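# Deliver lettered boxes to desks with matching nameplates

## Task

Read the letter printed on top of every box and carry that box onto the office desk whose front-edge plate bears the same letter. A box whose letter matches no plate stays untouched. The robot must not topple or finish leaning, and each delivered box must rest on its desk by itself at the end, not held there by the robot.

## Robot and tools

ROBOT. TidyBot++: a mobile base (0.54 m long, 0.50 m wide, 0.38 m tall) on four driven casters, carrying a single seven-joint arm with a two-finger gripper. The shoulder sits 0.12 m ahead of the base centre and 0.68 m above the floor. Two cameras: base_camera (fixed on the base, looking forward and down, 644x364 pinhole) and wrist_camera (on the hand, looking along it, 644x476 fisheye). Loose objects may occasionally get a brief shove from outside.

FRAMES. Base frame: origin on the floor beneath the base centre, x forward, y left, z up. hand_pose is reported in this frame and marks the point halfway between the finger pads; its own z axis runs out along the fingers and its y axis is the closing direction. The odometry frame is the base frame as it was when the scene began. Heading is positive to the left, within -3.142 to 3.142. base_tilt is in degrees, positive when leaning forward or right. Odometry counts wheel rotation only, so wheel slip shows up as travel and drift of a few cm and degrees builds up.

execute_actions. Argument actions: a list holding one action or none (empty just returns state and images). An action may contain base, joints, or both, plus optional speeds; the parts start together.
- base: exactly one key, a relative offset from where the base last reported itself. translate_m: metres, forward positive, -2 to 2. strafe_m: metres sideways, left positive, -2 to 2. rotate_rad: radians, counter-clockwise from above positive, -6.3 to 6.3.
- joints: one dictionary for the single arm, absolute targets by name, radians. joint_1_rad any angle (whole-arm swivel about vertical; positive is clockwise from above, opposite to rotate_rad). joint_2_rad shoulder, -2.249 to 2.249. joint_3_rad any angle (upper-arm roll). joint_4_rad elbow, -2.579 to 2.579. joint_5_rad any angle (forearm roll). joint_6_rad wrist, -2.099 to 2.099. joint_7_rad any angle (hand roll; hand pointing down, positive is counter-clockwise from above, at 1.57 fingers open to left and right). gripper_pos 0 (open, about 85 mm gap) to 1 (closed); gap roughly 85 x (1 - gripper_pos) mm. Unbounded joints take the short way, so turn more than half a revolution in several steps. Tolerances: ±0.039 for joints 1-4, ±0.056 for joints 5-7, ±0.03 gripper.
- speeds: caps for this action only; translate_m and strafe_m 0.05-0.5 m/s, rotate_rad 0.1-1.57 rad/s (top value is the default). A base move needing over 8.667 s is refused; no action runs past 15 s.
- cameras: list of base_camera, wrist_camera or all; omitted, null or ["all"] gives both, [] gives none.
Unknown keys or out-of-range numbers get the call rejected with no motion. Anything not named in an action may keep driving toward its previous target.

ARM GEOMETRY. Upper arm 0.42 m, forearm 0.31 m, hand 0.31 m to the hand point. With joint_1_rad 0, joint_3_rad 3.14, joint_5_rad 0 (near the start), the arm stays in the base's x-z plane; angles from vertical (forward positive) are joint_2_rad for the upper arm, joint_2_rad - joint_4_rad for the forearm, and that minus joint_6_rad for the hand. Reach forward = sum of length x sin(angle); height above shoulder = sum of length x cos(angle). The arm begins folded, hand down, protruding up to 0.08 m past the base front, elbow up to 1.15 m high. A downward hand reaches at most about 0.94 m above the floor, only near the base. Closed fingertips extend about 20 mm beyond the hand point.

wait: seconds, 0 to 10; commands nothing and returns state and images.

zoom_image: camera (base_camera or wrist_camera) and region [x0, y0, x1, y1] in pixels of that camera's most recent full image, origin top-left, at most 504 by 504.

finished_scene: scene, the current scene's number. Irreversible; the robot must hold its last command and the goal must already be satisfied.

RESULTS. base_status and joint_status describe the last accepted action. done: reached (for the base, only that the wheels turned enough, even if slipping or blocked). off_target: settled away from target, possibly still pushing. contact_stop / time_out: target dropped, holding where it stopped. joint command not followed with a cause line: a self-collision check withheld arm targets; joints show not_followed and may be retried on later actions; the gripper target still runs. on_its_own: motion you did not command. motor_effort: percent of motor maximum, signed toward higher joint values, peak of the action in brackets; readings carry bias and noise. ARM HIT: the arm struck the base or itself. A torque fault freezes arm and gripper for 10 s and skips the rest of the call (base keeps going); limits 104.5 N m for joints 1-4, 51.3 N m for 5-7, warnings at 56.7 and 29.4. MOTOR HOT appears from 60 °C; at 75 °C an OVER-TEMPERATURE FAULT lets the arm sink and joints read limit_stop_at_motor_heat, so resend targets. The pictures line names cameras in image order. A reported stop cancels any later calls in that same reply.

PRACTICAL. Friction leaves joints slightly short even when reported done; improve by sending last command + (wanted - read) for each joint. hand_pose may be 1-2 cm off; trust the images. A carried load makes the arm sag; do not command a held joint to its read angle. Holding a load heats motors, even while you think; the robot keeps its last command during your thinking. No check prevents the arm from hitting the base.

AVOID. Dropping boxes, slamming, hard pushes, driving the base while the arm is snagged above about 0.8 m (tipping), horizontal pulls on a raised hand (wheel lift), driving the arm into things (torque faults), fingers scraping the floor, and leaving the robot tilted. A blocked base shoves hard until it times out and may still say done.

Each tool is called after ">>>" by a JSON object that holds its "op" and its "data", one argument or row to a line.

## Session

>>> {"op": "execute_actions", "data": {
  "actions": []
}}

Scene clock: 0.00 s.
base_odometry: x=+0.000 y=+0.000 heading=+0.000 (m, m, rad; odometry frame)
base_tilt: forward=-0.3 right=+0.0 (deg)
base_status: not commanded
joint_positions: joint_1_rad=-0.033 joint_2_rad=-0.385 joint_3_rad=+3.141 joint_4_rad=-2.526 joint_5_rad=+0.044 joint_6_rad=-0.864 joint_7_rad=+1.521 gripper_pos=+0.000
joint_status: not commanded
motor_effort: joint_1_rad=-1 joint_2_rad=-1 joint_3_rad=+1 joint_4_rad=+15 joint_5_rad=+1 joint_6_rad=+1 joint_7_rad=+2 (%)
hand_pose: x=+0.2686 y=-0.0042 z=+0.5940 quat_wxyz=(+0.015, +0.997, +0.005, +0.069) (m; base frame)
pictures: base_camera, wrist_camera
Images, in order (width x height): base_camera 644x364, wrist_camera 644x476.

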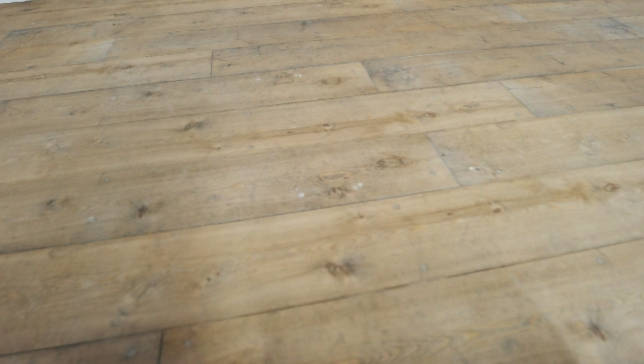

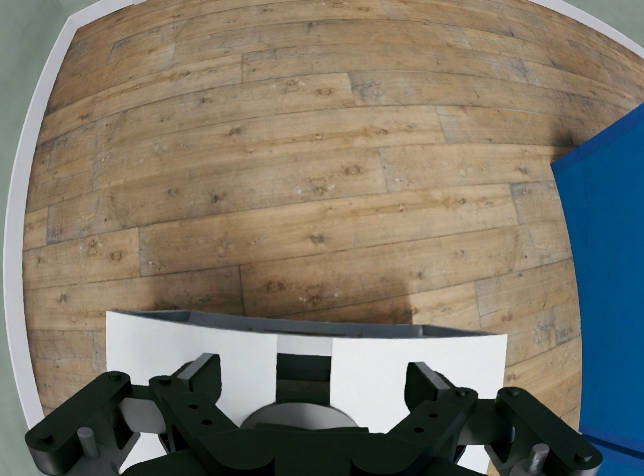

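>>> {"op": "execute_actions", "data": {
  "actions": [
    {"joints":{"joint_2_rad":-0.5,"joint_4_rad":-1.6,"joint_6_rad":-0.9,"joint_1_rad":0.8}}
  ],
  "cameras": ["wrist_camera"]
}}

>>> {"op": "execute_actions", "data": {
  "actions": [
    {"joints":{"joint_1_rad":2.6}}
  ],
  "cameras": ["wrist_camera"]
}}

Scene clock: 6.90 s.
base_odometry: x=+0.000 y=+0.000 heading=+0.000 (m, m, rad; odometry frame)
base_tilt: forward=-0.3 right=+0.0 (deg)
base_status: not commanded
joint_positions: joint_1_rad=+0.782 joint_2_rad=-0.491 joint_3_rad=+3.141 joint_4_rad=-1.608 joint_5_rad=+0.044 joint_6_rad=-0.864 joint_7_rad=+1.521 gripper_pos=+0.000
joint_status: all done
motor_effort: joint_1_rad=-1(1) joint_2_rad=-3(5) joint_3_rad=+1(1) joint_4_rad=+21(21) joint_5_rad=+1(2) joint_6_rad=+7(6) joint_7_rad=+2(2) (%)
hand_pose: x=+0.3750 y=-0.2666 z=+1.0668 quat_wxyz=(+0.217, +0.766, -0.335, +0.504) (m; base frame)
pictures: wrist_camera
camera_calibration (this result's frames):
wrist_camera: T_world_to_cam=[[-0.757178, -0.651172, 0.0515487, 0.0434208], [-0.257693, 0.225261, -0.939602, 1.23128], [0.600231, -0.724729, -0.338365, 0.0715337], [0, 0, 0, 1]] pos_world=[0.307233, -0.197243, 1.17888]
Images, in order (width x height): wrist_camera 644x476.

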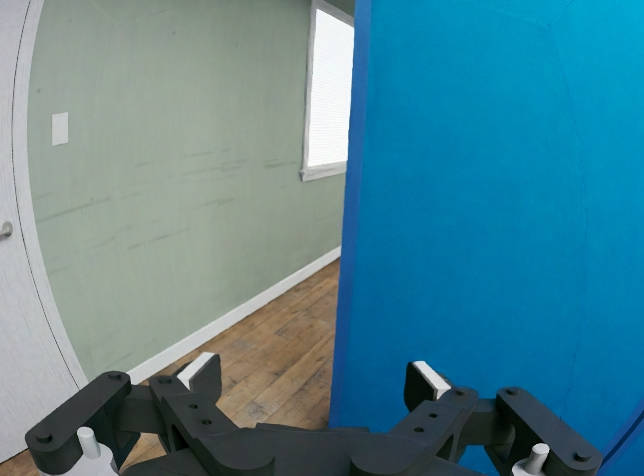

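Scene clock: 9.87 s.
base_odometry: x=+0.000 y=+0.000 heading=+0.000 (m, m, rad; odometry frame)
base_tilt: forward=-0.3 right=+0.0 (deg)
base_status: not commanded
joint_positions: joint_1_rad=+2.582 joint_2_rad=-0.491 joint_3_rad=+3.141 joint_4_rad=-1.608 joint_5_rad=+0.044 joint_6_rad=-0.864 joint_7_rad=+1.521 gripper_pos=+0.000
joint_status: all done
motor_effort: joint_1_rad=+0(1) joint_2_rad=-2(3) joint_3_rad=+1(2) joint_4_rad=+20(21) joint_5_rad=+1(1) joint_6_rad=+7(7) joint_7_rad=+2(1) (%)
hand_pose: x=-0.1988 y=-0.1887 z=+1.0668 quat_wxyz=(+0.530, +0.214, -0.808, +0.143) (m; base frame)
pictures: wrist_camera
camera_calibration (this result's frames):
wrist_camera: T_world_to_cam=[[-0.461891, 0.885438, 0.0515487, 0.00828162], [0.27797, 0.199706, -0.939601, 1.16754], [-0.842253, -0.419664, -0.338367, 0.243192], [0, 0, 0, 1]] pos_world=[-0.115886, -0.138438, 1.17888]
Images, in order (width x height): wrist_camera 644x476.

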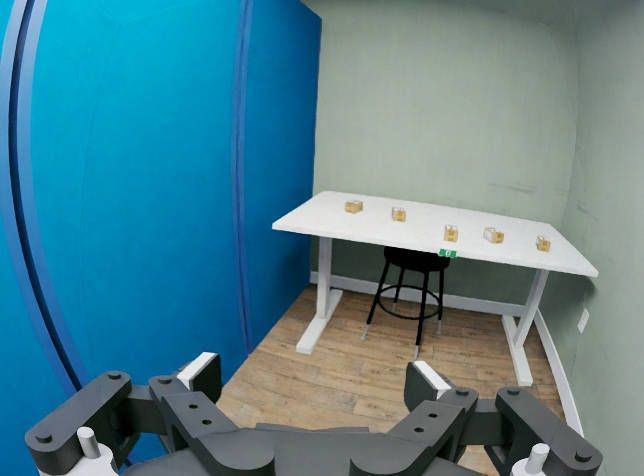

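>>> {"op": "execute_actions", "data": {
  "actions": [
    {"base":{"rotate_rad":-3.01},"joints":{"joint_1_rad":0,"joint_2_rad":-0.3,"joint_4_rad":-1.3,"joint_6_rad":-1.5}}
  ],
  "cameras": []
}}

>>> {"op": "execute_actions", "data": {
  "actions": [
    {"base":{"translate_m":0.8}}
  ]
}}

Scene clock: 18.37 s.
base_odometry: x=+0.000 y=+0.000 heading=-3.010 (m, m, rad; odometry frame)
base_tilt: forward=-0.3 right=+0.0 (deg)
base_status: done
joint_positions: joint_1_rad=+0.017 joint_2_rad=-0.314 joint_3_rad=+3.141 joint_4_rad=-1.315 joint_5_rad=+0.044 joint_6_rad=-1.464 joint_7_rad=+1.521 gripper_pos=+0.000
joint_status: all done
motor_effort: joint_1_rad=-1(0) joint_2_rad=-6(7) joint_3_rad=+1(1) joint_4_rad=+18(21) joint_5_rad=+2(2) joint_6_rad=+5(8) joint_7_rad=+2(2) (%)
hand_pose: x=+0.4484 y=-0.0178 z=+1.0091 quat_wxyz=(+0.016, +0.942, -0.036, +0.332) (m; base frame)
pictures: none
No camera images: the call's "cameras" was empty. Leave "cameras" out to get every camera's image.

Scene clock: 21.33 s.
base_odometry: x=-0.793 y=-0.105 heading=-3.010 (m, m, rad; odometry frame)
base_tilt: forward=-0.3 right=+0.0 (deg)
base_status: done
joint_positions: joint_1_rad=+0.017 joint_2_rad=-0.298 joint_3_rad=+3.141 joint_4_rad=-1.311 joint_5_rad=+0.044 joint_6_rad=-1.467 joint_7_rad=+1.521 gripper_pos=+0.000
joint_status: not commanded
motor_effort: joint_1_rad=-1(1) joint_2_rad=-6(9) joint_3_rad=+2(1) joint_4_rad=+18(19) joint_5_rad=+1(1) joint_6_rad=+5(6) joint_7_rad=+2(1) (%)
hand_pose: x=+0.4530 y=-0.0179 z=+1.0050 quat_wxyz=(+0.016, +0.945, -0.036, +0.325) (m; base frame)
pictures: base_camera, wrist_camera
camera_calibration (this result's frames):
wrist_camera: T_world_to_cam=[[-0.0868612, -0.99329, 0.0763542, -0.0670771], [-0.74958, 0.0146804, -0.661751, 1.07711], [0.65619, -0.114714, -0.745825, 0.579062], [0, 0, 0, 1]] pos_world=[0.421577, -0.0160128, 1.14978]
Images, in order (width x height): base_camera 644x364, wrist_camera 644x476.

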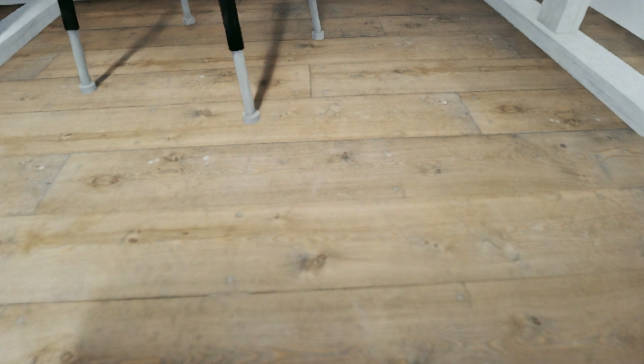

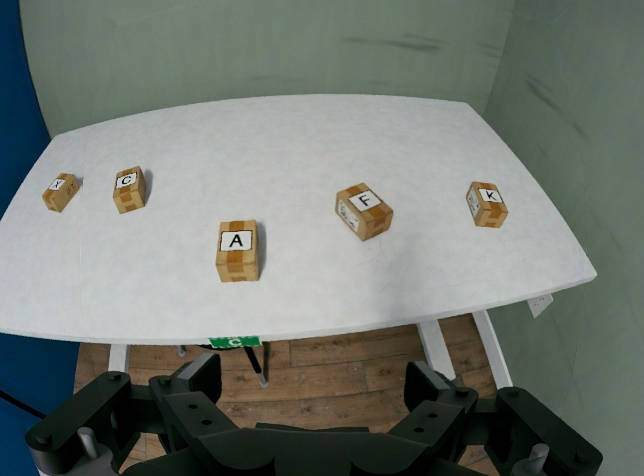

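>>> {"op": "execute_actions", "data": {
  "actions": [
    {"base":{"rotate_rad":0.05}}
  ],
  "cameras": []
}}

>>> {"op": "execute_actions", "data": {
  "actions": [
    {"base":{"translate_m":-1.7},"joints":{"joint_1_rad":-1.3,"joint_2_rad":-0.5,"joint_4_rad":-1.6,"joint_6_rad":-1.1}}
  ]
}}

Scene clock: 25.77 s.
base_odometry: x=-0.794 y=-0.105 heading=-2.960 (m, m, rad; odometry frame)
base_tilt: forward=-0.3 right=-0.1 (deg)
base_status: done
joint_positions: joint_1_rad=+0.014 joint_2_rad=-0.298 joint_3_rad=+3.141 joint_4_rad=-1.311 joint_5_rad=+0.044 joint_6_rad=-1.467 joint_7_rad=+1.521 gripper_pos=+0.000
joint_status: not commanded
motor_effort: joint_1_rad=-1(2) joint_2_rad=-7(8) joint_3_rad=+1(2) joint_4_rad=+18(18) joint_5_rad=+1(2) joint_6_rad=+5(5) joint_7_rad=+2(2) (%)
hand_pose: x=+0.4531 y=-0.0168 z=+1.0050 quat_wxyz=(+0.016, +0.945, -0.035, +0.325) (m; base frame)
pictures: none
No camera images: the call's "cameras" was empty. Leave "cameras" out to get every camera's image.

Scene clock: 30.53 s.
base_odometry: x=+0.878 y=+0.204 heading=-2.960 (m, m, rad; odometry frame)
base_tilt: forward=-0.3 right=+0.0 (deg)
base_status: done
joint_positions: joint_1_rad=-1.282 joint_2_rad=-0.490 joint_3_rad=+3.141 joint_4_rad=-1.586 joint_5_rad=+0.044 joint_6_rad=-1.136 joint_7_rad=+1.521 gripper_pos=+0.000
joint_status: all done
motor_effort: joint_1_rad=+0(1) joint_2_rad=-2(10) joint_3_rad=+1(3) joint_4_rad=+20(21) joint_5_rad=+2(2) joint_6_rad=+6(5) joint_7_rad=+2(1) (%)
hand_pose: x=+0.2223 y=+0.3107 z=+1.0060 quat_wxyz=(-0.254, +0.733, +0.519, +0.359) (m; base frame)
pictures: base_camera, wrist_camera
camera_calibration (this result's frames):
wrist_camera: T_world_to_cam=[[0.932865, -0.354188, 0.0656865, -0.175389], [-0.148582, -0.544438, -0.825536, 1.10487], [0.328157, 0.760354, -0.560513, 0.383495], [0, 0, 0, 1]] pos_world=[0.201932, 0.247823, 1.13859]
Images, in order (width x height): base_camera 644x364, wrist_camera 644x476.

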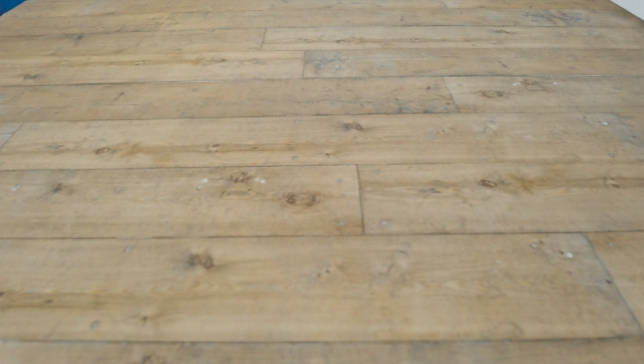

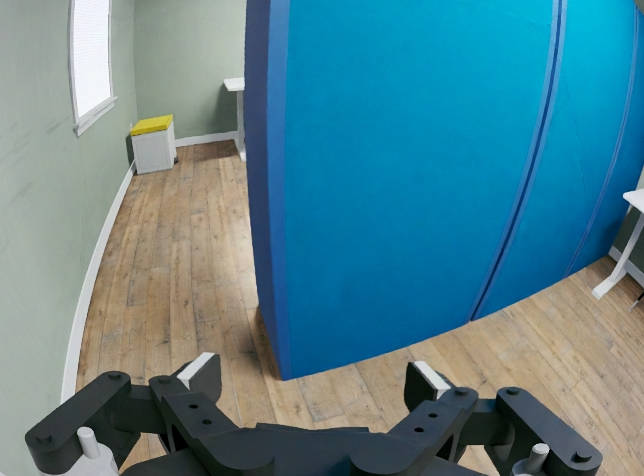

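>>> {"op": "execute_actions", "data": {
  "actions": [
    {"base":{"translate_m":-0.13},"joints":{"joint_6_rad":-0.9}}
  ],
  "cameras": []
}}

>>> {"op": "execute_actions", "data": {
  "actions": [
    {"base":{"strafe_m":1.5}}
  ]
}}

>>> {"op": "execute_actions", "data": {
  "actions": [
    {"joints":{"joint_1_rad":-0.4}}
  ],
  "cameras": ["wrist_camera"]
}}

Scene clock: 36.17 s.
base_odometry: x=+1.006 y=+0.227 heading=-2.959 (m, m, rad; odometry frame)
base_tilt: forward=-0.3 right=+0.0 (deg)
base_status: done
joint_positions: joint_1_rad=-1.283 joint_2_rad=-0.492 joint_3_rad=+3.140 joint_4_rad=-1.593 joint_5_rad=+0.044 joint_6_rad=-0.914 joint_7_rad=+1.521 gripper_pos=+0.000
joint_status: all done
motor_effort: joint_1_rad=-1(1) joint_2_rad=-3(4) joint_3_rad=+1(3) joint_4_rad=+21(21) joint_5_rad=+2(2) joint_6_rad=+7(8) joint_7_rad=+1(2) (%)
hand_pose: x=+0.2302 y=+0.3452 z=+1.0610 quat_wxyz=(-0.312, +0.688, +0.491, +0.433) (m; base frame)
pictures: none
No camera images: the call's "cameras" was empty. Leave "cameras" out to get every camera's image.

Scene clock: 40.53 s.
base_odometry: x=+1.279 y=-1.248 heading=-2.959 (m, m, rad; odometry frame)
base_tilt: forward=-0.3 right=+0.0 (deg)
base_status: done
joint_positions: joint_1_rad=-1.283 joint_2_rad=-0.497 joint_3_rad=+3.140 joint_4_rad=-1.593 joint_5_rad=+0.044 joint_6_rad=-0.914 joint_7_rad=+1.521 gripper_pos=+0.000
joint_status: not commanded
motor_effort: joint_1_rad=-1(1) joint_2_rad=-2(5) joint_3_rad=+1(2) joint_4_rad=+20(21) joint_5_rad=+2(2) joint_6_rad=+8(7) joint_7_rad=+2(2) (%)
hand_pose: x=+0.2296 y=+0.3434 z=+1.0628 quat_wxyz=(-0.314, +0.687, +0.491, +0.435) (m; base frame)
pictures: base_camera, wrist_camera
camera_calibration (this result's frames):
wrist_camera: T_world_to_cam=[[0.932544, -0.357065, 0.0535412, -0.160323], [-0.0847218, -0.360552, -0.928884, 1.20273], [0.350976, 0.861689, -0.366482, 0.141893], [0, 0, 0, 1]] pos_world=[0.201605, 0.254135, 1.17779]
Images, in order (width x height): base_camera 644x364, wrist_camera 644x476.

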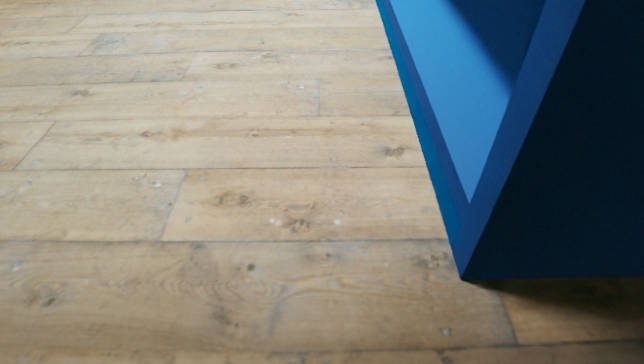

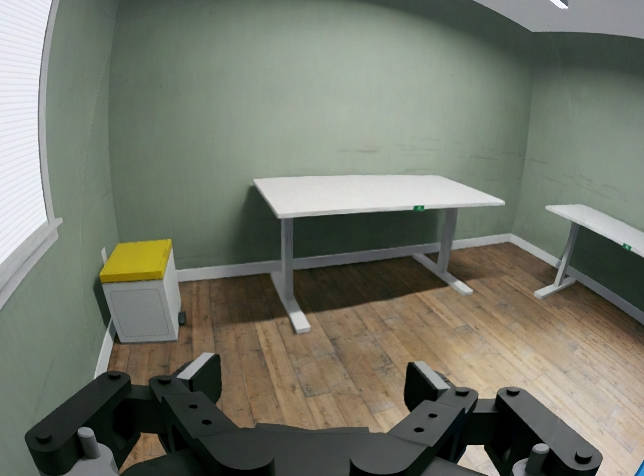

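Scene clock: 42.70 s.
base_odometry: x=+1.279 y=-1.248 heading=-2.959 (m, m, rad; odometry frame)
base_tilt: forward=-0.3 right=+0.0 (deg)
base_status: not commanded
joint_positions: joint_1_rad=-0.418 joint_2_rad=-0.497 joint_3_rad=+3.140 joint_4_rad=-1.593 joint_5_rad=+0.044 joint_6_rad=-0.914 joint_7_rad=+1.521 gripper_pos=+0.000
joint_status: all done
motor_effort: joint_1_rad=-1(1) joint_2_rad=-2(2) joint_3_rad=+1(1) joint_4_rad=+20(20) joint_5_rad=+1(1) joint_6_rad=+7(7) joint_7_rad=+2(2) (%)
hand_pose: x=+0.4521 y=+0.1385 z=+1.0628 quat_wxyz=(-0.103, +0.829, +0.157, +0.526) (m; base frame)
pictures: wrist_camera
camera_calibration (this result's frames):
wrist_camera: T_world_to_cam=[[0.33284, -0.941462, 0.0535412, -0.0889581], [-0.32942, -0.169287, -0.928883, 1.23185], [0.883572, 0.291532, -0.366482, 0.0785144], [0, 0, 0, 1]] pos_world=[0.366032, 0.101897, 1.17778]
Images, in order (width x height): wrist_camera 644x476.

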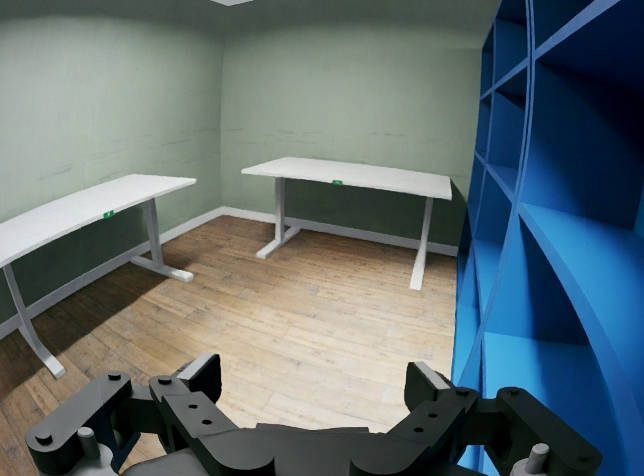

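>>> {"op": "zoom_image", "data": {
  "camera": "wrist_camera",
  "region": [80,190,140,235]
}}

>>> {"op": "zoom_image", "data": {
  "camera": "wrist_camera",
  "region": [310,160,370,205]
}}

Region (80, 190, 140, 235) of wrist_camera's 644x476 image, scaled by 8.400; it fills the top 378 rows of this view, and the rest is white.

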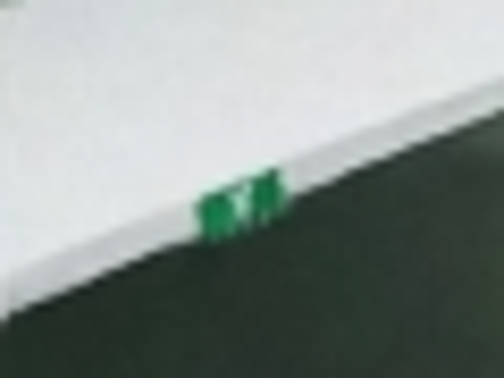

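Region (310, 160, 370, 205) of wrist_camera's 644x476 image, scaled by 8.400; it fills the top 378 rows of this view, and the rest is white.

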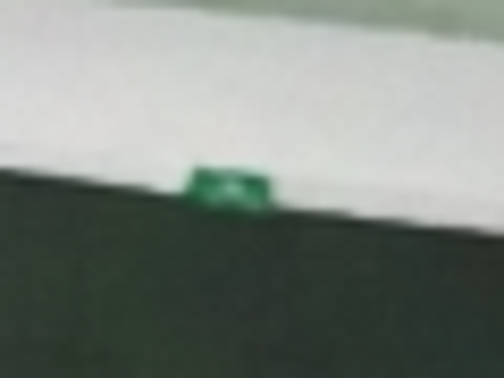

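>>> {"op": "execute_actions", "data": {
  "actions": [
    {"base":{"strafe_m":-1.01},"joints":{"joint_1_rad":-1.3}}
  ],
  "cameras": []
}}

>>> {"op": "execute_actions", "data": {
  "actions": [
    {"base":{"translate_m":0},"joints":{"joint_1_rad":0,"joint_5_rad":-0.03,"joint_7_rad":1.6,"joint_6_rad":-1.8}}
  ],
  "cameras": []
}}

>>> {"op": "execute_actions", "data": {
  "actions": [
    {"base":{"translate_m":2.0},"joints":{"joint_2_rad":0.5,"joint_4_rad":-0.5,"joint_6_rad":-2.05}}
  ]
}}

Scene clock: 55.23 s.
base_odometry: x=+1.096 y=-0.254 heading=-2.959 (m, m, rad; odometry frame)
base_tilt: forward=-0.3 right=+0.0 (deg)
base_status: done
joint_positions: joint_1_rad=-1.282 joint_2_rad=-0.502 joint_3_rad=+3.141 joint_4_rad=-1.595 joint_5_rad=+0.044 joint_6_rad=-0.914 joint_7_rad=+1.521 gripper_pos=+0.000
joint_status: all done
motor_effort: joint_1_rad=-1(2) joint_2_rad=-1(5) joint_3_rad=+1(2) joint_4_rad=+20(21) joint_5_rad=+1(0) joint_6_rad=+7(7) joint_7_rad=+2(2) (%)
hand_pose: x=+0.2299 y=+0.3413 z=+1.0639 quat_wxyz=(-0.315, +0.687, +0.489, +0.436) (m; base frame)
pictures: none
No camera images: the call's "cameras" was empty. Leave "cameras" out to get every camera's image.

Scene clock: 57.80 s.
base_odometry: x=+1.096 y=-0.254 heading=-2.959 (m, m, rad; odometry frame)
base_tilt: forward=-0.3 right=+0.0 (deg)
base_status: done
joint_positions: joint_1_rad=-0.019 joint_2_rad=-0.502 joint_3_rad=+3.141 joint_4_rad=-1.595 joint_5_rad=+0.017 joint_6_rad=-1.766 joint_7_rad=+1.562 gripper_pos=+0.000
joint_status: all done
motor_effort: joint_1_rad=-1(1) joint_2_rad=+1(3) joint_3_rad=+1(2) joint_4_rad=+17(21) joint_5_rad=+1(1) joint_6_rad=+2(7) joint_7_rad=+2(2) (%)
hand_pose: x=+0.2826 y=-0.0006 z=+0.8964 quat_wxyz=(+0.006, +0.990, +0.002, +0.141) (m; base frame)
pictures: none
No camera images: the call's "cameras" was empty. Leave "cameras" out to get every camera's image.

Scene clock: 63.17 s.
base_odometry: x=-0.871 y=-0.616 heading=-2.959 (m, m, rad; odometry frame)
base_tilt: forward=-0.3 right=+0.0 (deg)
base_status: done
joint_positions: joint_1_rad=-0.019 joint_2_rad=+0.502 joint_3_rad=+3.141 joint_4_rad=-0.513 joint_5_rad=+0.016 joint_6_rad=-2.014 joint_7_rad=+1.562 gripper_pos=+0.000
joint_status: all done
motor_effort: joint_1_rad=-1(1) joint_2_rad=-33(36) joint_3_rad=+0(2) joint_4_rad=+16(18) joint_5_rad=+1(1) joint_6_rad=+1(3) joint_7_rad=+1(1) (%)
hand_pose: x=+0.6234 y=+0.0065 z=+0.9074 quat_wxyz=(+0.006, +0.998, +0.001, +0.057) (m; base frame)
pictures: base_camera, wrist_camera
camera_calibration (this result's frames):
wrist_camera: T_world_to_cam=[[0.0314323, -0.996688, 0.0750067, -0.0930946], [-0.98394, -0.0440481, -0.172981, 0.842868], [0.175712, -0.0683649, -0.982065, 0.910892], [0, 0, 0, 1]] pos_world=[0.672202, 0.0066135, 1.04734]
Images, in order (width x height): base_camera 644x364, wrist_camera 644x476.

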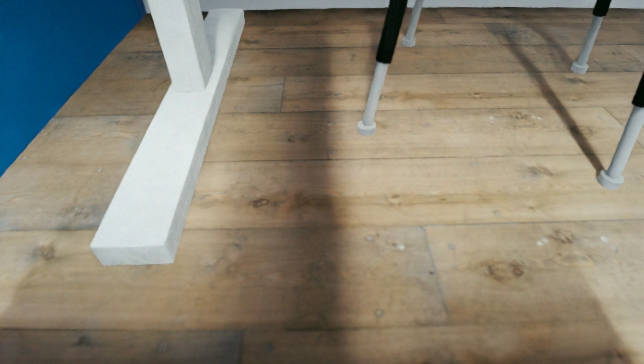

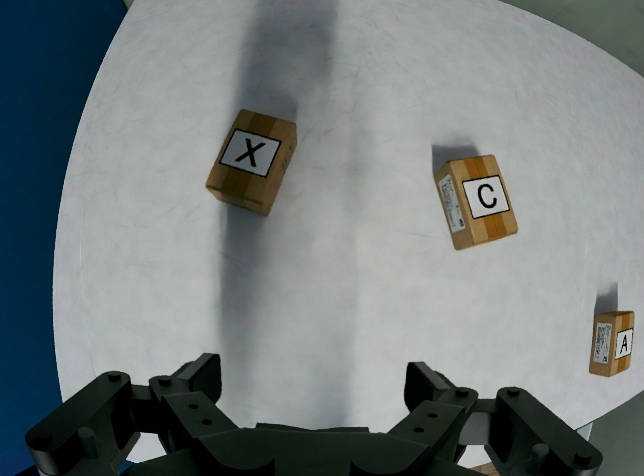

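>>> {"op": "execute_actions", "data": {
  "actions": [
    {"base":{"translate_m":0.14},"joints":{"joint_1_rad":-0.14,"joint_2_rad":0.6,"joint_4_rad":-0.5,"joint_6_rad":-1.94,"joint_7_rad":1.08}}
  ]
}}

Scene clock: 68.00 s.
base_odometry: x=-1.009 y=-0.642 heading=-2.959 (m, m, rad; odometry frame)
base_tilt: forward=-0.3 right=+0.0 (deg)
base_status: done
joint_positions: joint_1_rad=-0.133 joint_2_rad=+0.606 joint_3_rad=+3.141 joint_4_rad=-0.509 joint_5_rad=+0.013 joint_6_rad=-1.969 joint_7_rad=+1.107 gripper_pos=+0.000
joint_status: all done
motor_effort: joint_1_rad=-1(3) joint_2_rad=-37(42) joint_3_rad=+0(1) joint_4_rad=+16(18) joint_5_rad=+1(2) joint_6_rad=+0(1) joint_7_rad=+1(1) (%)
hand_pose: x=+0.6545 y=+0.0694 z=+0.8555 quat_wxyz=(-0.003, +0.985, -0.167, +0.030) (m; base frame)
pictures: base_camera, wrist_camera
camera_calibration (this result's frames):
wrist_camera: T_world_to_cam=[[-0.297787, -0.95355, 0.045438, 0.210273], [-0.949316, 0.290778, -0.119361, 0.775502], [0.100604, -0.0786791, -0.991811, 0.916997], [0, 0, 0, 1]] pos_world=[0.70656, 0.0471553, 0.992497]
Images, in order (width x height): base_camera 644x364, wrist_camera 644x476.

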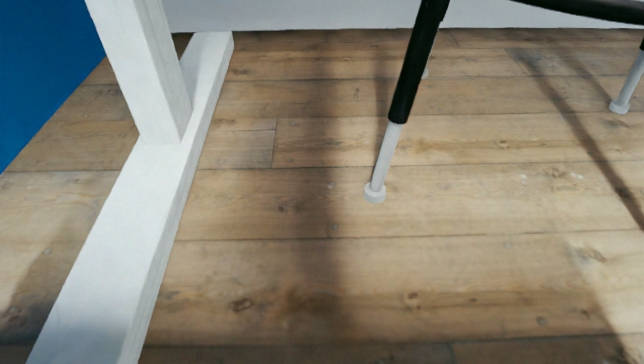

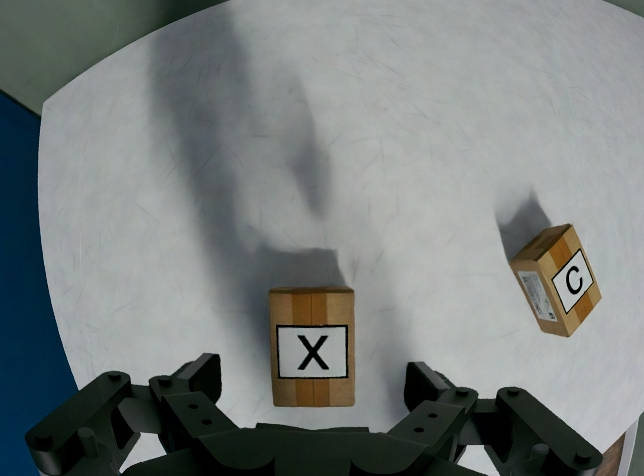

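>>> {"op": "execute_actions", "data": {
  "actions": [
    {"joints":{"joint_2_rad":0.545,"joint_4_rad":-0.93,"joint_6_rad":-1.59}}
  ],
  "cameras": ["wrist_camera"]
}}

>>> {"op": "execute_actions", "data": {
  "actions": [
    {"joints":{"gripper_pos":1}}
  ],
  "cameras": ["wrist_camera"]
}}

Scene clock: 73.10 s.
base_odometry: x=-1.009 y=-0.642 heading=-2.959 (m, m, rad; odometry frame)
base_tilt: forward=-0.3 right=+0.0 (deg)
base_status: not commanded
joint_positions: joint_1_rad=-0.133 joint_2_rad=+0.557 joint_3_rad=+3.141 joint_4_rad=-0.920 joint_5_rad=+0.013 joint_6_rad=-1.625 joint_7_rad=+1.107 gripper_pos=+0.000
joint_status: all done
motor_effort: joint_1_rad=+0(1) joint_2_rad=-36(38) joint_3_rad=+0(1) joint_4_rad=+18(18) joint_5_rad=+1(1) joint_6_rad=+0(1) joint_7_rad=+2(1) (%)
hand_pose: x=+0.6622 y=+0.0702 z=+0.7573 quat_wxyz=(+0.000, +0.986, -0.165, +0.021) (m; base frame)
pictures: wrist_camera
camera_calibration (this result's frames):
wrist_camera: T_world_to_cam=[[-0.292598, -0.954674, 0.0546199, 0.207455], [-0.952685, 0.286117, -0.102609, 0.760742], [0.0823308, -0.0820588, -0.993221, 0.83224], [0, 0, 0, 1]] pos_world=[0.716929, 0.0486834, 0.893326]
Images, in order (width x height): wrist_camera 644x476.

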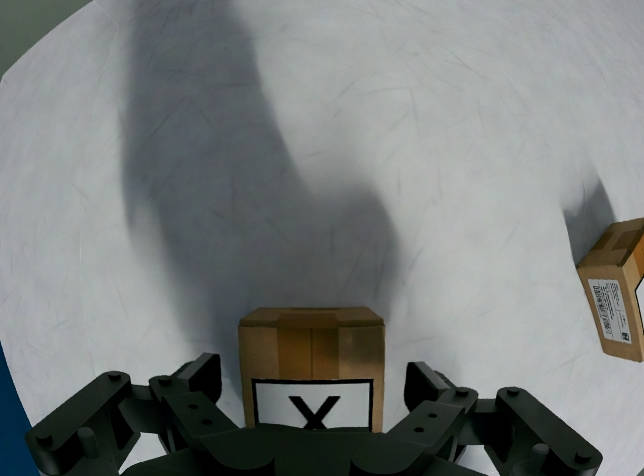

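Scene clock: 74.20 s.
base_odometry: x=-1.009 y=-0.642 heading=-2.959 (m, m, rad; odometry frame)
base_tilt: forward=-0.3 right=+0.0 (deg)
base_status: not commanded
joint_positions: joint_1_rad=-0.133 joint_2_rad=+0.551 joint_3_rad=+3.141 joint_4_rad=-0.924 joint_5_rad=+0.013 joint_6_rad=-1.624 joint_7_rad=+1.107 gripper_pos=+0.361
joint_status: gripper_pos off_target (ended at +0.361, target +1.000)
motor_effort: joint_1_rad=-1(0) joint_2_rad=-38(38) joint_3_rad=+1(0) joint_4_rad=+18(19) joint_5_rad=+1(1) joint_6_rad=+0(0) joint_7_rad=+2(1) (%)
hand_pose: x=+0.6610 y=+0.0700 z=+0.7594 quat_wxyz=(+0.000, +0.986, -0.165, +0.022) (m; base frame)
pictures: wrist_camera
camera_calibration (this result's frames):
wrist_camera: T_world_to_cam=[[-0.292746, -0.954696, 0.0534245, 0.20784], [-0.95239, 0.286152, -0.105214, 0.761634], [0.08516, -0.081682, -0.993014, 0.83236], [0, 0, 0, 1]] pos_world=[0.715333, 0.0484703, 0.895575]
Images, in order (width x height): wrist_camera 644x476.

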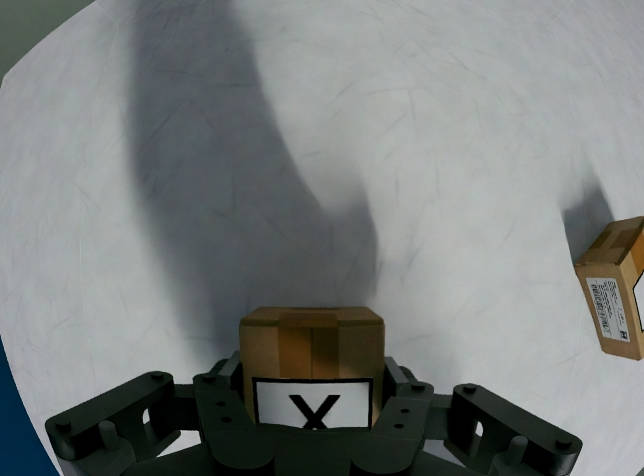

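>>> {"op": "execute_actions", "data": {
  "actions": [
    {"joints":{"joint_2_rad":0.35}}
  ],
  "cameras": []
}}

>>> {"op": "execute_actions", "data": {
  "actions": [
    {"base":{"translate_m":-2},"joints":{"joint_2_rad":-0.4,"joint_7_rad":1.6}}
  ],
  "cameras": []
}}

>>> {"op": "execute_actions", "data": {
  "actions": [
    {"base":{"translate_m":-0.16},"joints":{"joint_1_rad":-0.8}}
  ],
  "cameras": []
}}

>>> {"op": "execute_actions", "data": {
  "actions": [
    {"base":{"strafe_m":1.9}}
  ],
  "cameras": []
}}

>>> {"op": "execute_actions", "data": {
  "actions": [
    {"base":{"translate_m":1.0}}
  ]
}}

Scene clock: 80.77 s.
base_odometry: x=-1.009 y=-0.642 heading=-2.959 (m, m, rad; odometry frame)
base_tilt: forward=-0.3 right=-0.1 (deg)
base_status: not commanded
joint_positions: joint_1_rad=-0.133 joint_2_rad=+0.351 joint_3_rad=+3.141 joint_4_rad=-0.926 joint_5_rad=+0.013 joint_6_rad=-1.624 joint_7_rad=+1.107 gripper_pos=+0.361
joint_status: all done
motor_effort: joint_1_rad=+0(1) joint_2_rad=-31(41) joint_3_rad=+0(0) joint_4_rad=+19(20) joint_5_rad=+1(1) joint_6_rad=+2(2) joint_7_rad=+2(2) (%)
hand_pose: x=+0.6344 y=+0.0665 z=+0.8656 quat_wxyz=(-0.029, +0.979, -0.164, +0.116) (m; base frame)
pictures: none
No camera images: the call's "cameras" was empty. Leave "cameras" out to get every camera's image.

Scene clock: 86.37 s.
base_odometry: x=+0.958 y=-0.279 heading=-2.959 (m, m, rad; odometry frame)
base_tilt: forward=-0.3 right=+0.0 (deg)
base_status: done
joint_positions: joint_1_rad=-0.134 joint_2_rad=-0.402 joint_3_rad=+3.141 joint_4_rad=-0.928 joint_5_rad=+0.010 joint_6_rad=-1.622 joint_7_rad=+1.564 gripper_pos=+0.361
joint_status: all done
motor_effort: joint_1_rad=-1(2) joint_2_rad=+1(36) joint_3_rad=+2(2) joint_4_rad=+15(20) joint_5_rad=+1(2) joint_6_rad=+7(8) joint_7_rad=+2(2) (%)
hand_pose: x=+0.3708 y=+0.0327 z=+1.1709 quat_wxyz=(-0.030, +0.878, +0.054, +0.476) (m; base frame)
pictures: none
No camera images: the call's "cameras" was empty. Leave "cameras" out to get every camera's image.

Scene clock: 88.27 s.
base_odometry: x=+1.116 y=-0.250 heading=-2.959 (m, m, rad; odometry frame)
base_tilt: forward=-0.3 right=+0.0 (deg)
base_status: done
joint_positions: joint_1_rad=-0.781 joint_2_rad=-0.405 joint_3_rad=+3.141 joint_4_rad=-0.928 joint_5_rad=+0.009 joint_6_rad=-1.622 joint_7_rad=+1.564 gripper_pos=+0.361
joint_status: all done
motor_effort: joint_1_rad=+0(1) joint_2_rad=+1(5) joint_3_rad=+1(2) joint_4_rad=+15(16) joint_5_rad=+1(2) joint_6_rad=+7(8) joint_7_rad=+2(2) (%)
hand_pose: x=+0.2993 y=+0.1770 z=+1.1715 quat_wxyz=(-0.180, +0.814, +0.330, +0.443) (m; base frame)
pictures: none
No camera images: the call's "cameras" was empty. Leave "cameras" out to get every camera's image.

Scene clock: 93.43 s.
base_odometry: x=+1.461 y=-2.118 heading=-2.959 (m, m, rad; odometry frame)
base_tilt: forward=-0.4 right=+0.0 (deg)
base_status: done
joint_positions: joint_1_rad=-0.782 joint_2_rad=-0.397 joint_3_rad=+3.141 joint_4_rad=-0.928 joint_5_rad=+0.009 joint_6_rad=-1.622 joint_7_rad=+1.564 gripper_pos=+0.361
joint_status: not commanded
motor_effort: joint_1_rad=+0(0) joint_2_rad=+1(5) joint_3_rad=+1(2) joint_4_rad=+15(15) joint_5_rad=+1(0) joint_6_rad=+8(8) joint_7_rad=+2(2) (%)
hand_pose: x=+0.3017 y=+0.1798 z=+1.1696 quat_wxyz=(-0.179, +0.816, +0.331, +0.439) (m; base frame)
pictures: none
No camera images: the call's "cameras" was empty. Leave "cameras" out to get every camera's image.

Scene clock: 96.80 s.
base_odometry: x=+0.478 y=-2.300 heading=-2.959 (m, m, rad; odometry frame)
base_tilt: forward=-0.3 right=-0.1 (deg)
base_status: done
joint_positions: joint_1_rad=-0.782 joint_2_rad=-0.396 joint_3_rad=+3.141 joint_4_rad=-0.928 joint_5_rad=+0.009 joint_6_rad=-1.622 joint_7_rad=+1.564 gripper_pos=+0.361
joint_status: not commanded
motor_effort: joint_1_rad=-1(1) joint_2_rad=+1(4) joint_3_rad=+1(2) joint_4_rad=+15(15) joint_5_rad=+0(2) joint_6_rad=+7(8) joint_7_rad=+1(2) (%)
hand_pose: x=+0.3020 y=+0.1804 z=+1.1693 quat_wxyz=(-0.179, +0.816, +0.331, +0.439) (m; base frame)
pictures: base_camera, wrist_camera
camera_calibration (this result's frames):
wrist_camera: T_world_to_cam=[[0.674452, -0.735742, 0.0616286, -0.154982], [-0.330331, -0.375354, -0.86602, 1.25231], [0.6603, 0.563731, -0.496197, 0.407959], [0, 0, 0, 1]] pos_world=[0.248829, 0.126053, 1.2965]
Images, in order (width x height): base_camera 644x364, wrist_camera 644x476.

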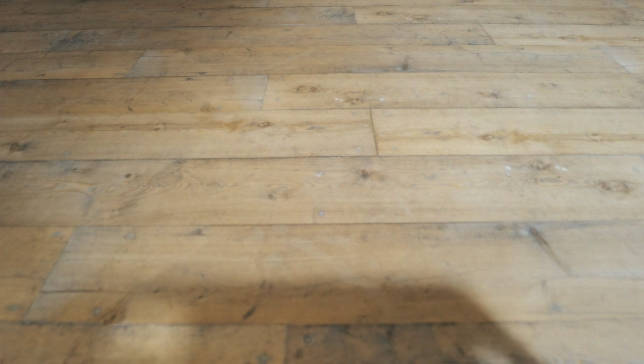

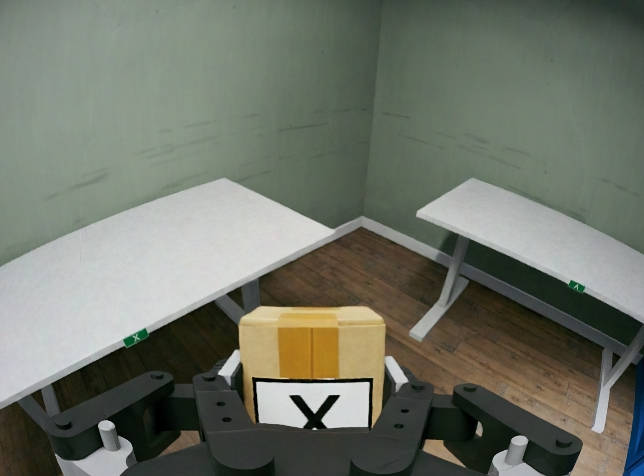

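>>> {"op": "execute_actions", "data": {
  "actions": [
    {"base":{"strafe_m":0.37},"joints":{"joint_1_rad":-1.57,"joint_2_rad":0.4}}
  ],
  "cameras": ["wrist_camera"]
}}

>>> {"op": "execute_actions", "data": {
  "actions": [
    {"joints":{"joint_2_rad":0.54}}
  ],
  "cameras": ["wrist_camera"]
}}

Scene clock: 101.77 s.
base_odometry: x=+0.545 y=-2.664 heading=-2.960 (m, m, rad; odometry frame)
base_tilt: forward=-0.3 right=-0.1 (deg)
base_status: done
joint_positions: joint_1_rad=-1.560 joint_2_rad=+0.407 joint_3_rad=+3.141 joint_4_rad=-0.934 joint_5_rad=+0.009 joint_6_rad=-1.619 joint_7_rad=+1.564 gripper_pos=+0.361
joint_status: all done
motor_effort: joint_1_rad=-1(3) joint_2_rad=-33(38) joint_3_rad=+1(1) joint_4_rad=+19(20) joint_5_rad=+2(0) joint_6_rad=+2(8) joint_7_rad=+1(2) (%)
hand_pose: x=+0.1258 y=+0.5287 z=+0.8337 quat_wxyz=(-0.061, +0.711, +0.698, +0.067) (m; base frame)
pictures: wrist_camera
camera_calibration (this result's frames):
wrist_camera: T_world_to_cam=[[0.997413, 0.00571051, 0.0716621, -0.20022], [0.0228049, -0.970488, -0.24007, 0.782614], [0.0681763, 0.241083, -0.968107, 0.799878], [0, 0, 0, 1]] pos_world=[0.127322, 0.567823, 0.976598]
Images, in order (width x height): wrist_camera 644x476.

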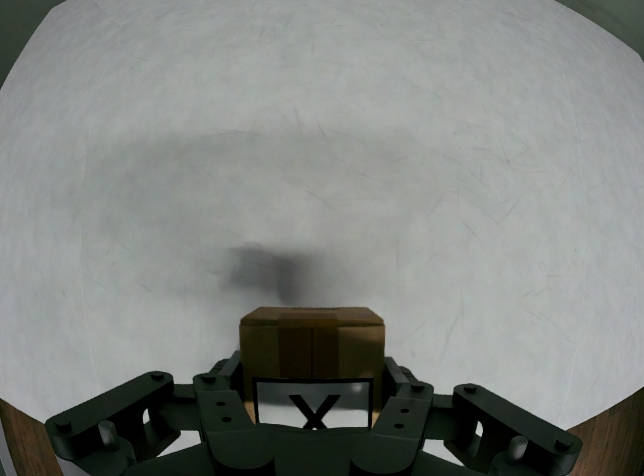

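Scene clock: 102.93 s.
base_odometry: x=+0.545 y=-2.664 heading=-2.960 (m, m, rad; odometry frame)
base_tilt: forward=-0.3 right=-0.1 (deg)
base_status: not commanded
joint_positions: joint_1_rad=-1.560 joint_2_rad=+0.543 joint_3_rad=+3.141 joint_4_rad=-0.930 joint_5_rad=+0.009 joint_6_rad=-1.619 joint_7_rad=+1.564 gripper_pos=+0.361
joint_status: all done
motor_effort: joint_1_rad=+0(2) joint_2_rad=-38(41) joint_3_rad=+0(0) joint_4_rad=+18(20) joint_5_rad=+1(2) joint_6_rad=+0(1) joint_7_rad=+2(1) (%)
hand_pose: x=+0.1260 y=+0.5456 z=+0.7617 quat_wxyz=(-0.015, +0.713, +0.700, +0.020) (m; base frame)
pictures: wrist_camera
camera_calibration (this result's frames):
wrist_camera: T_world_to_cam=[[0.997518, 0.0150245, 0.0687956, -0.198241], [0.0225665, -0.993653, -0.110202, 0.695443], [0.0667033, 0.111481, -0.991525, 0.814892], [0, 0, 0, 1]] pos_world=[0.127699, 0.603163, 0.898264]
Images, in order (width x height): wrist_camera 644x476.

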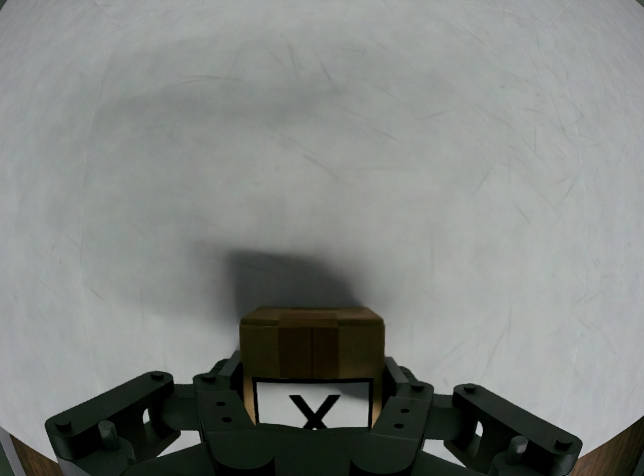

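>>> {"op": "execute_actions", "data": {
  "actions": [
    {"joints":{"gripper_pos":0}}
  ],
  "cameras": []
}}

>>> {"op": "execute_actions", "data": {
  "actions": [
    {"joints":{"joint_2_rad":0.3}}
  ],
  "cameras": []
}}

>>> {"op": "execute_actions", "data": {
  "actions": [
    {"base":{"strafe_m":-0.715},"joints":{"joint_2_rad":-0.4}}
  ],
  "cameras": ["wrist_camera"]
}}

>>> {"op": "execute_actions", "data": {
  "actions": [
    {"base":{"translate_m":-1},"joints":{"joint_1_rad":-0.8}}
  ],
  "cameras": []
}}

>>> {"op": "execute_actions", "data": {
  "actions": [
    {"base":{"strafe_m":-2}}
  ],
  "cameras": []
}}

>>> {"op": "execute_actions", "data": {
  "actions": [
    {"base":{"translate_m":1.94},"joints":{"joint_1_rad":0.02,"joint_2_rad":0.35}}
  ]
}}

Scene clock: 109.23 s.
base_odometry: x=+0.545 y=-2.664 heading=-2.960 (m, m, rad; odometry frame)
base_tilt: forward=-0.3 right=-0.1 (deg)
base_status: not commanded
joint_positions: joint_1_rad=-1.560 joint_2_rad=+0.543 joint_3_rad=+3.141 joint_4_rad=-0.930 joint_5_rad=+0.009 joint_6_rad=-1.619 joint_7_rad=+1.564 gripper_pos=+0.000
joint_status: all done
motor_effort: joint_1_rad=+0(1) joint_2_rad=-37(38) joint_3_rad=+1(1) joint_4_rad=+18(19) joint_5_rad=+1(1) joint_6_rad=+0(0) joint_7_rad=+1(1) (%)
hand_pose: x=+0.1260 y=+0.5456 z=+0.7617 quat_wxyz=(-0.015, +0.713, +0.700, +0.020) (m; base frame)
pictures: none
No camera images: the call's "cameras" was empty. Leave "cameras" out to get every camera's image.

Scene clock: 110.80 s.
base_odometry: x=+0.545 y=-2.664 heading=-2.960 (m, m, rad; odometry frame)
base_tilt: forward=-0.3 right=-0.1 (deg)
base_status: not commanded
joint_positions: joint_1_rad=-1.560 joint_2_rad=+0.296 joint_3_rad=+3.141 joint_4_rad=-0.930 joint_5_rad=+0.009 joint_6_rad=-1.619 joint_7_rad=+1.564 gripper_pos=+0.000
joint_status: all done
motor_effort: joint_1_rad=-1(1) joint_2_rad=-29(40) joint_3_rad=+0(0) joint_4_rad=+18(19) joint_5_rad=+1(1) joint_6_rad=+2(2) joint_7_rad=+2(2) (%)
hand_pose: x=+0.1256 y=+0.5095 z=+0.8927 quat_wxyz=(-0.101, +0.706, +0.693, +0.107) (m; base frame)
pictures: none
No camera images: the call's "cameras" was empty. Leave "cameras" out to get every camera's image.

Scene clock: 113.87 s.
base_odometry: x=+0.415 y=-1.960 heading=-2.959 (m, m, rad; odometry frame)
base_tilt: forward=-0.3 right=+0.0 (deg)
base_status: done
joint_positions: joint_1_rad=-1.561 joint_2_rad=-0.408 joint_3_rad=+3.141 joint_4_rad=-0.931 joint_5_rad=+0.007 joint_6_rad=-1.618 joint_7_rad=+1.564 gripper_pos=+0.000
joint_status: all done
motor_effort: joint_1_rad=-1(2) joint_2_rad=+2(34) joint_3_rad=+1(3) joint_4_rad=+14(19) joint_5_rad=+1(3) joint_6_rad=+7(7) joint_7_rad=+2(1) (%)
hand_pose: x=+0.1220 y=+0.2523 z=+1.1725 quat_wxyz=(-0.337, +0.627, +0.614, +0.342) (m; base frame)
pictures: wrist_camera
camera_calibration (this result's frames):
wrist_camera: T_world_to_cam=[[0.996982, -0.049064, 0.0601591, -0.191695], [0.0287103, -0.486961, -0.872951, 1.21517], [0.0721257, 0.872044, -0.484083, 0.467626], [0, 0, 0, 1]] pos_world=[0.122501, 0.174543, 1.29868]
Images, in order (width x height): wrist_camera 644x476.

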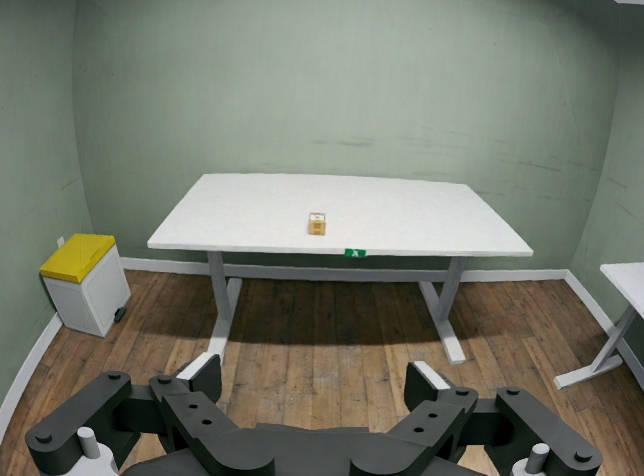

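Scene clock: 117.23 s.
base_odometry: x=+1.398 y=-1.779 heading=-2.959 (m, m, rad; odometry frame)
base_tilt: forward=-0.3 right=+0.0 (deg)
base_status: done
joint_positions: joint_1_rad=-0.818 joint_2_rad=-0.406 joint_3_rad=+3.141 joint_4_rad=-0.931 joint_5_rad=+0.007 joint_6_rad=-1.618 joint_7_rad=+1.564 gripper_pos=+0.000
joint_status: all done
motor_effort: joint_1_rad=-1(0) joint_2_rad=+1(5) joint_3_rad=+1(2) joint_4_rad=+14(14) joint_5_rad=+1(0) joint_6_rad=+7(6) joint_7_rad=+2(2) (%)
hand_pose: x=+0.2924 y=+0.1844 z=+1.1721 quat_wxyz=(-0.190, +0.807, +0.345, +0.440) (m; base frame)
pictures: none
No camera images: the call's "cameras" was empty. Leave "cameras" out to get every camera's image.

Scene clock: 122.60 s.
base_odometry: x=+1.036 y=+0.188 heading=-2.959 (m, m, rad; odometry frame)
base_tilt: forward=-0.3 right=+0.0 (deg)
base_status: done
joint_positions: joint_1_rad=-0.818 joint_2_rad=-0.402 joint_3_rad=+3.141 joint_4_rad=-0.931 joint_5_rad=+0.007 joint_6_rad=-1.618 joint_7_rad=+1.564 gripper_pos=+0.000
joint_status: not commanded
motor_effort: joint_1_rad=-1(1) joint_2_rad=+1(5) joint_3_rad=+0(4) joint_4_rad=+14(15) joint_5_rad=+1(2) joint_6_rad=+6(7) joint_7_rad=+2(2) (%)
hand_pose: x=+0.2936 y=+0.1857 z=+1.1712 quat_wxyz=(-0.189, +0.808, +0.345, +0.439) (m; base frame)
pictures: none
No camera images: the call's "cameras" was empty. Leave "cameras" out to get every camera's image.

Scene clock: 127.87 s.
base_odometry: x=-0.872 y=-0.163 heading=-2.959 (m, m, rad; odometry frame)
base_tilt: forward=-0.3 right=+0.0 (deg)
base_status: done
joint_positions: joint_1_rad=+0.009 joint_2_rad=+0.353 joint_3_rad=+3.141 joint_4_rad=-0.930 joint_5_rad=+0.007 joint_6_rad=-1.617 joint_7_rad=+1.564 gripper_pos=+0.000
joint_status: all done
motor_effort: joint_1_rad=+0(1) joint_2_rad=-31(33) joint_3_rad=+1(3) joint_4_rad=+18(20) joint_5_rad=+1(2) joint_6_rad=+2(7) joint_7_rad=+2(2) (%)
hand_pose: x=+0.6400 y=-0.0050 z=+0.8636 quat_wxyz=(+0.003, +0.993, -0.008, +0.120) (m; base frame)
pictures: base_camera, wrist_camera
camera_calibration (this result's frames):
wrist_camera: T_world_to_cam=[[0.00411706, -0.997491, 0.0706667, -0.0806053], [-0.954402, -0.0250136, -0.297474, 0.939844], [0.298495, -0.0662198, -0.952111, 0.759719], [0, 0, 0, 1]] pos_world=[0.670548, -0.00658581, 1.00861]
Images, in order (width x height): base_camera 644x364, wrist_camera 644x476.

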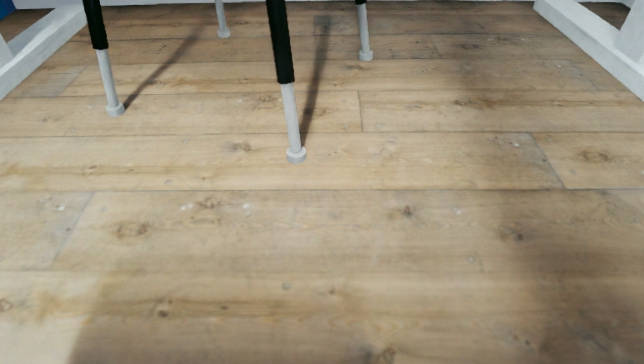

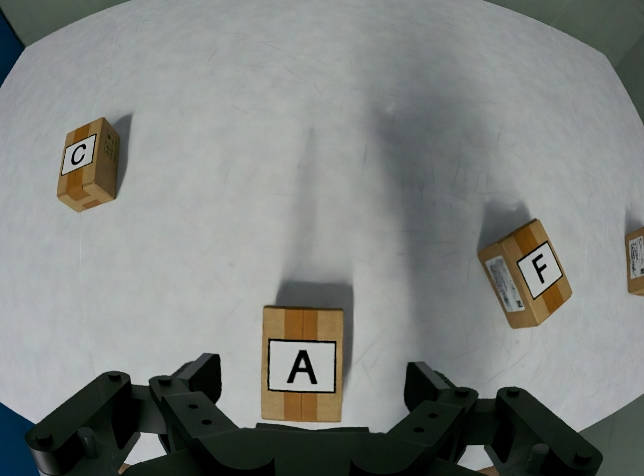

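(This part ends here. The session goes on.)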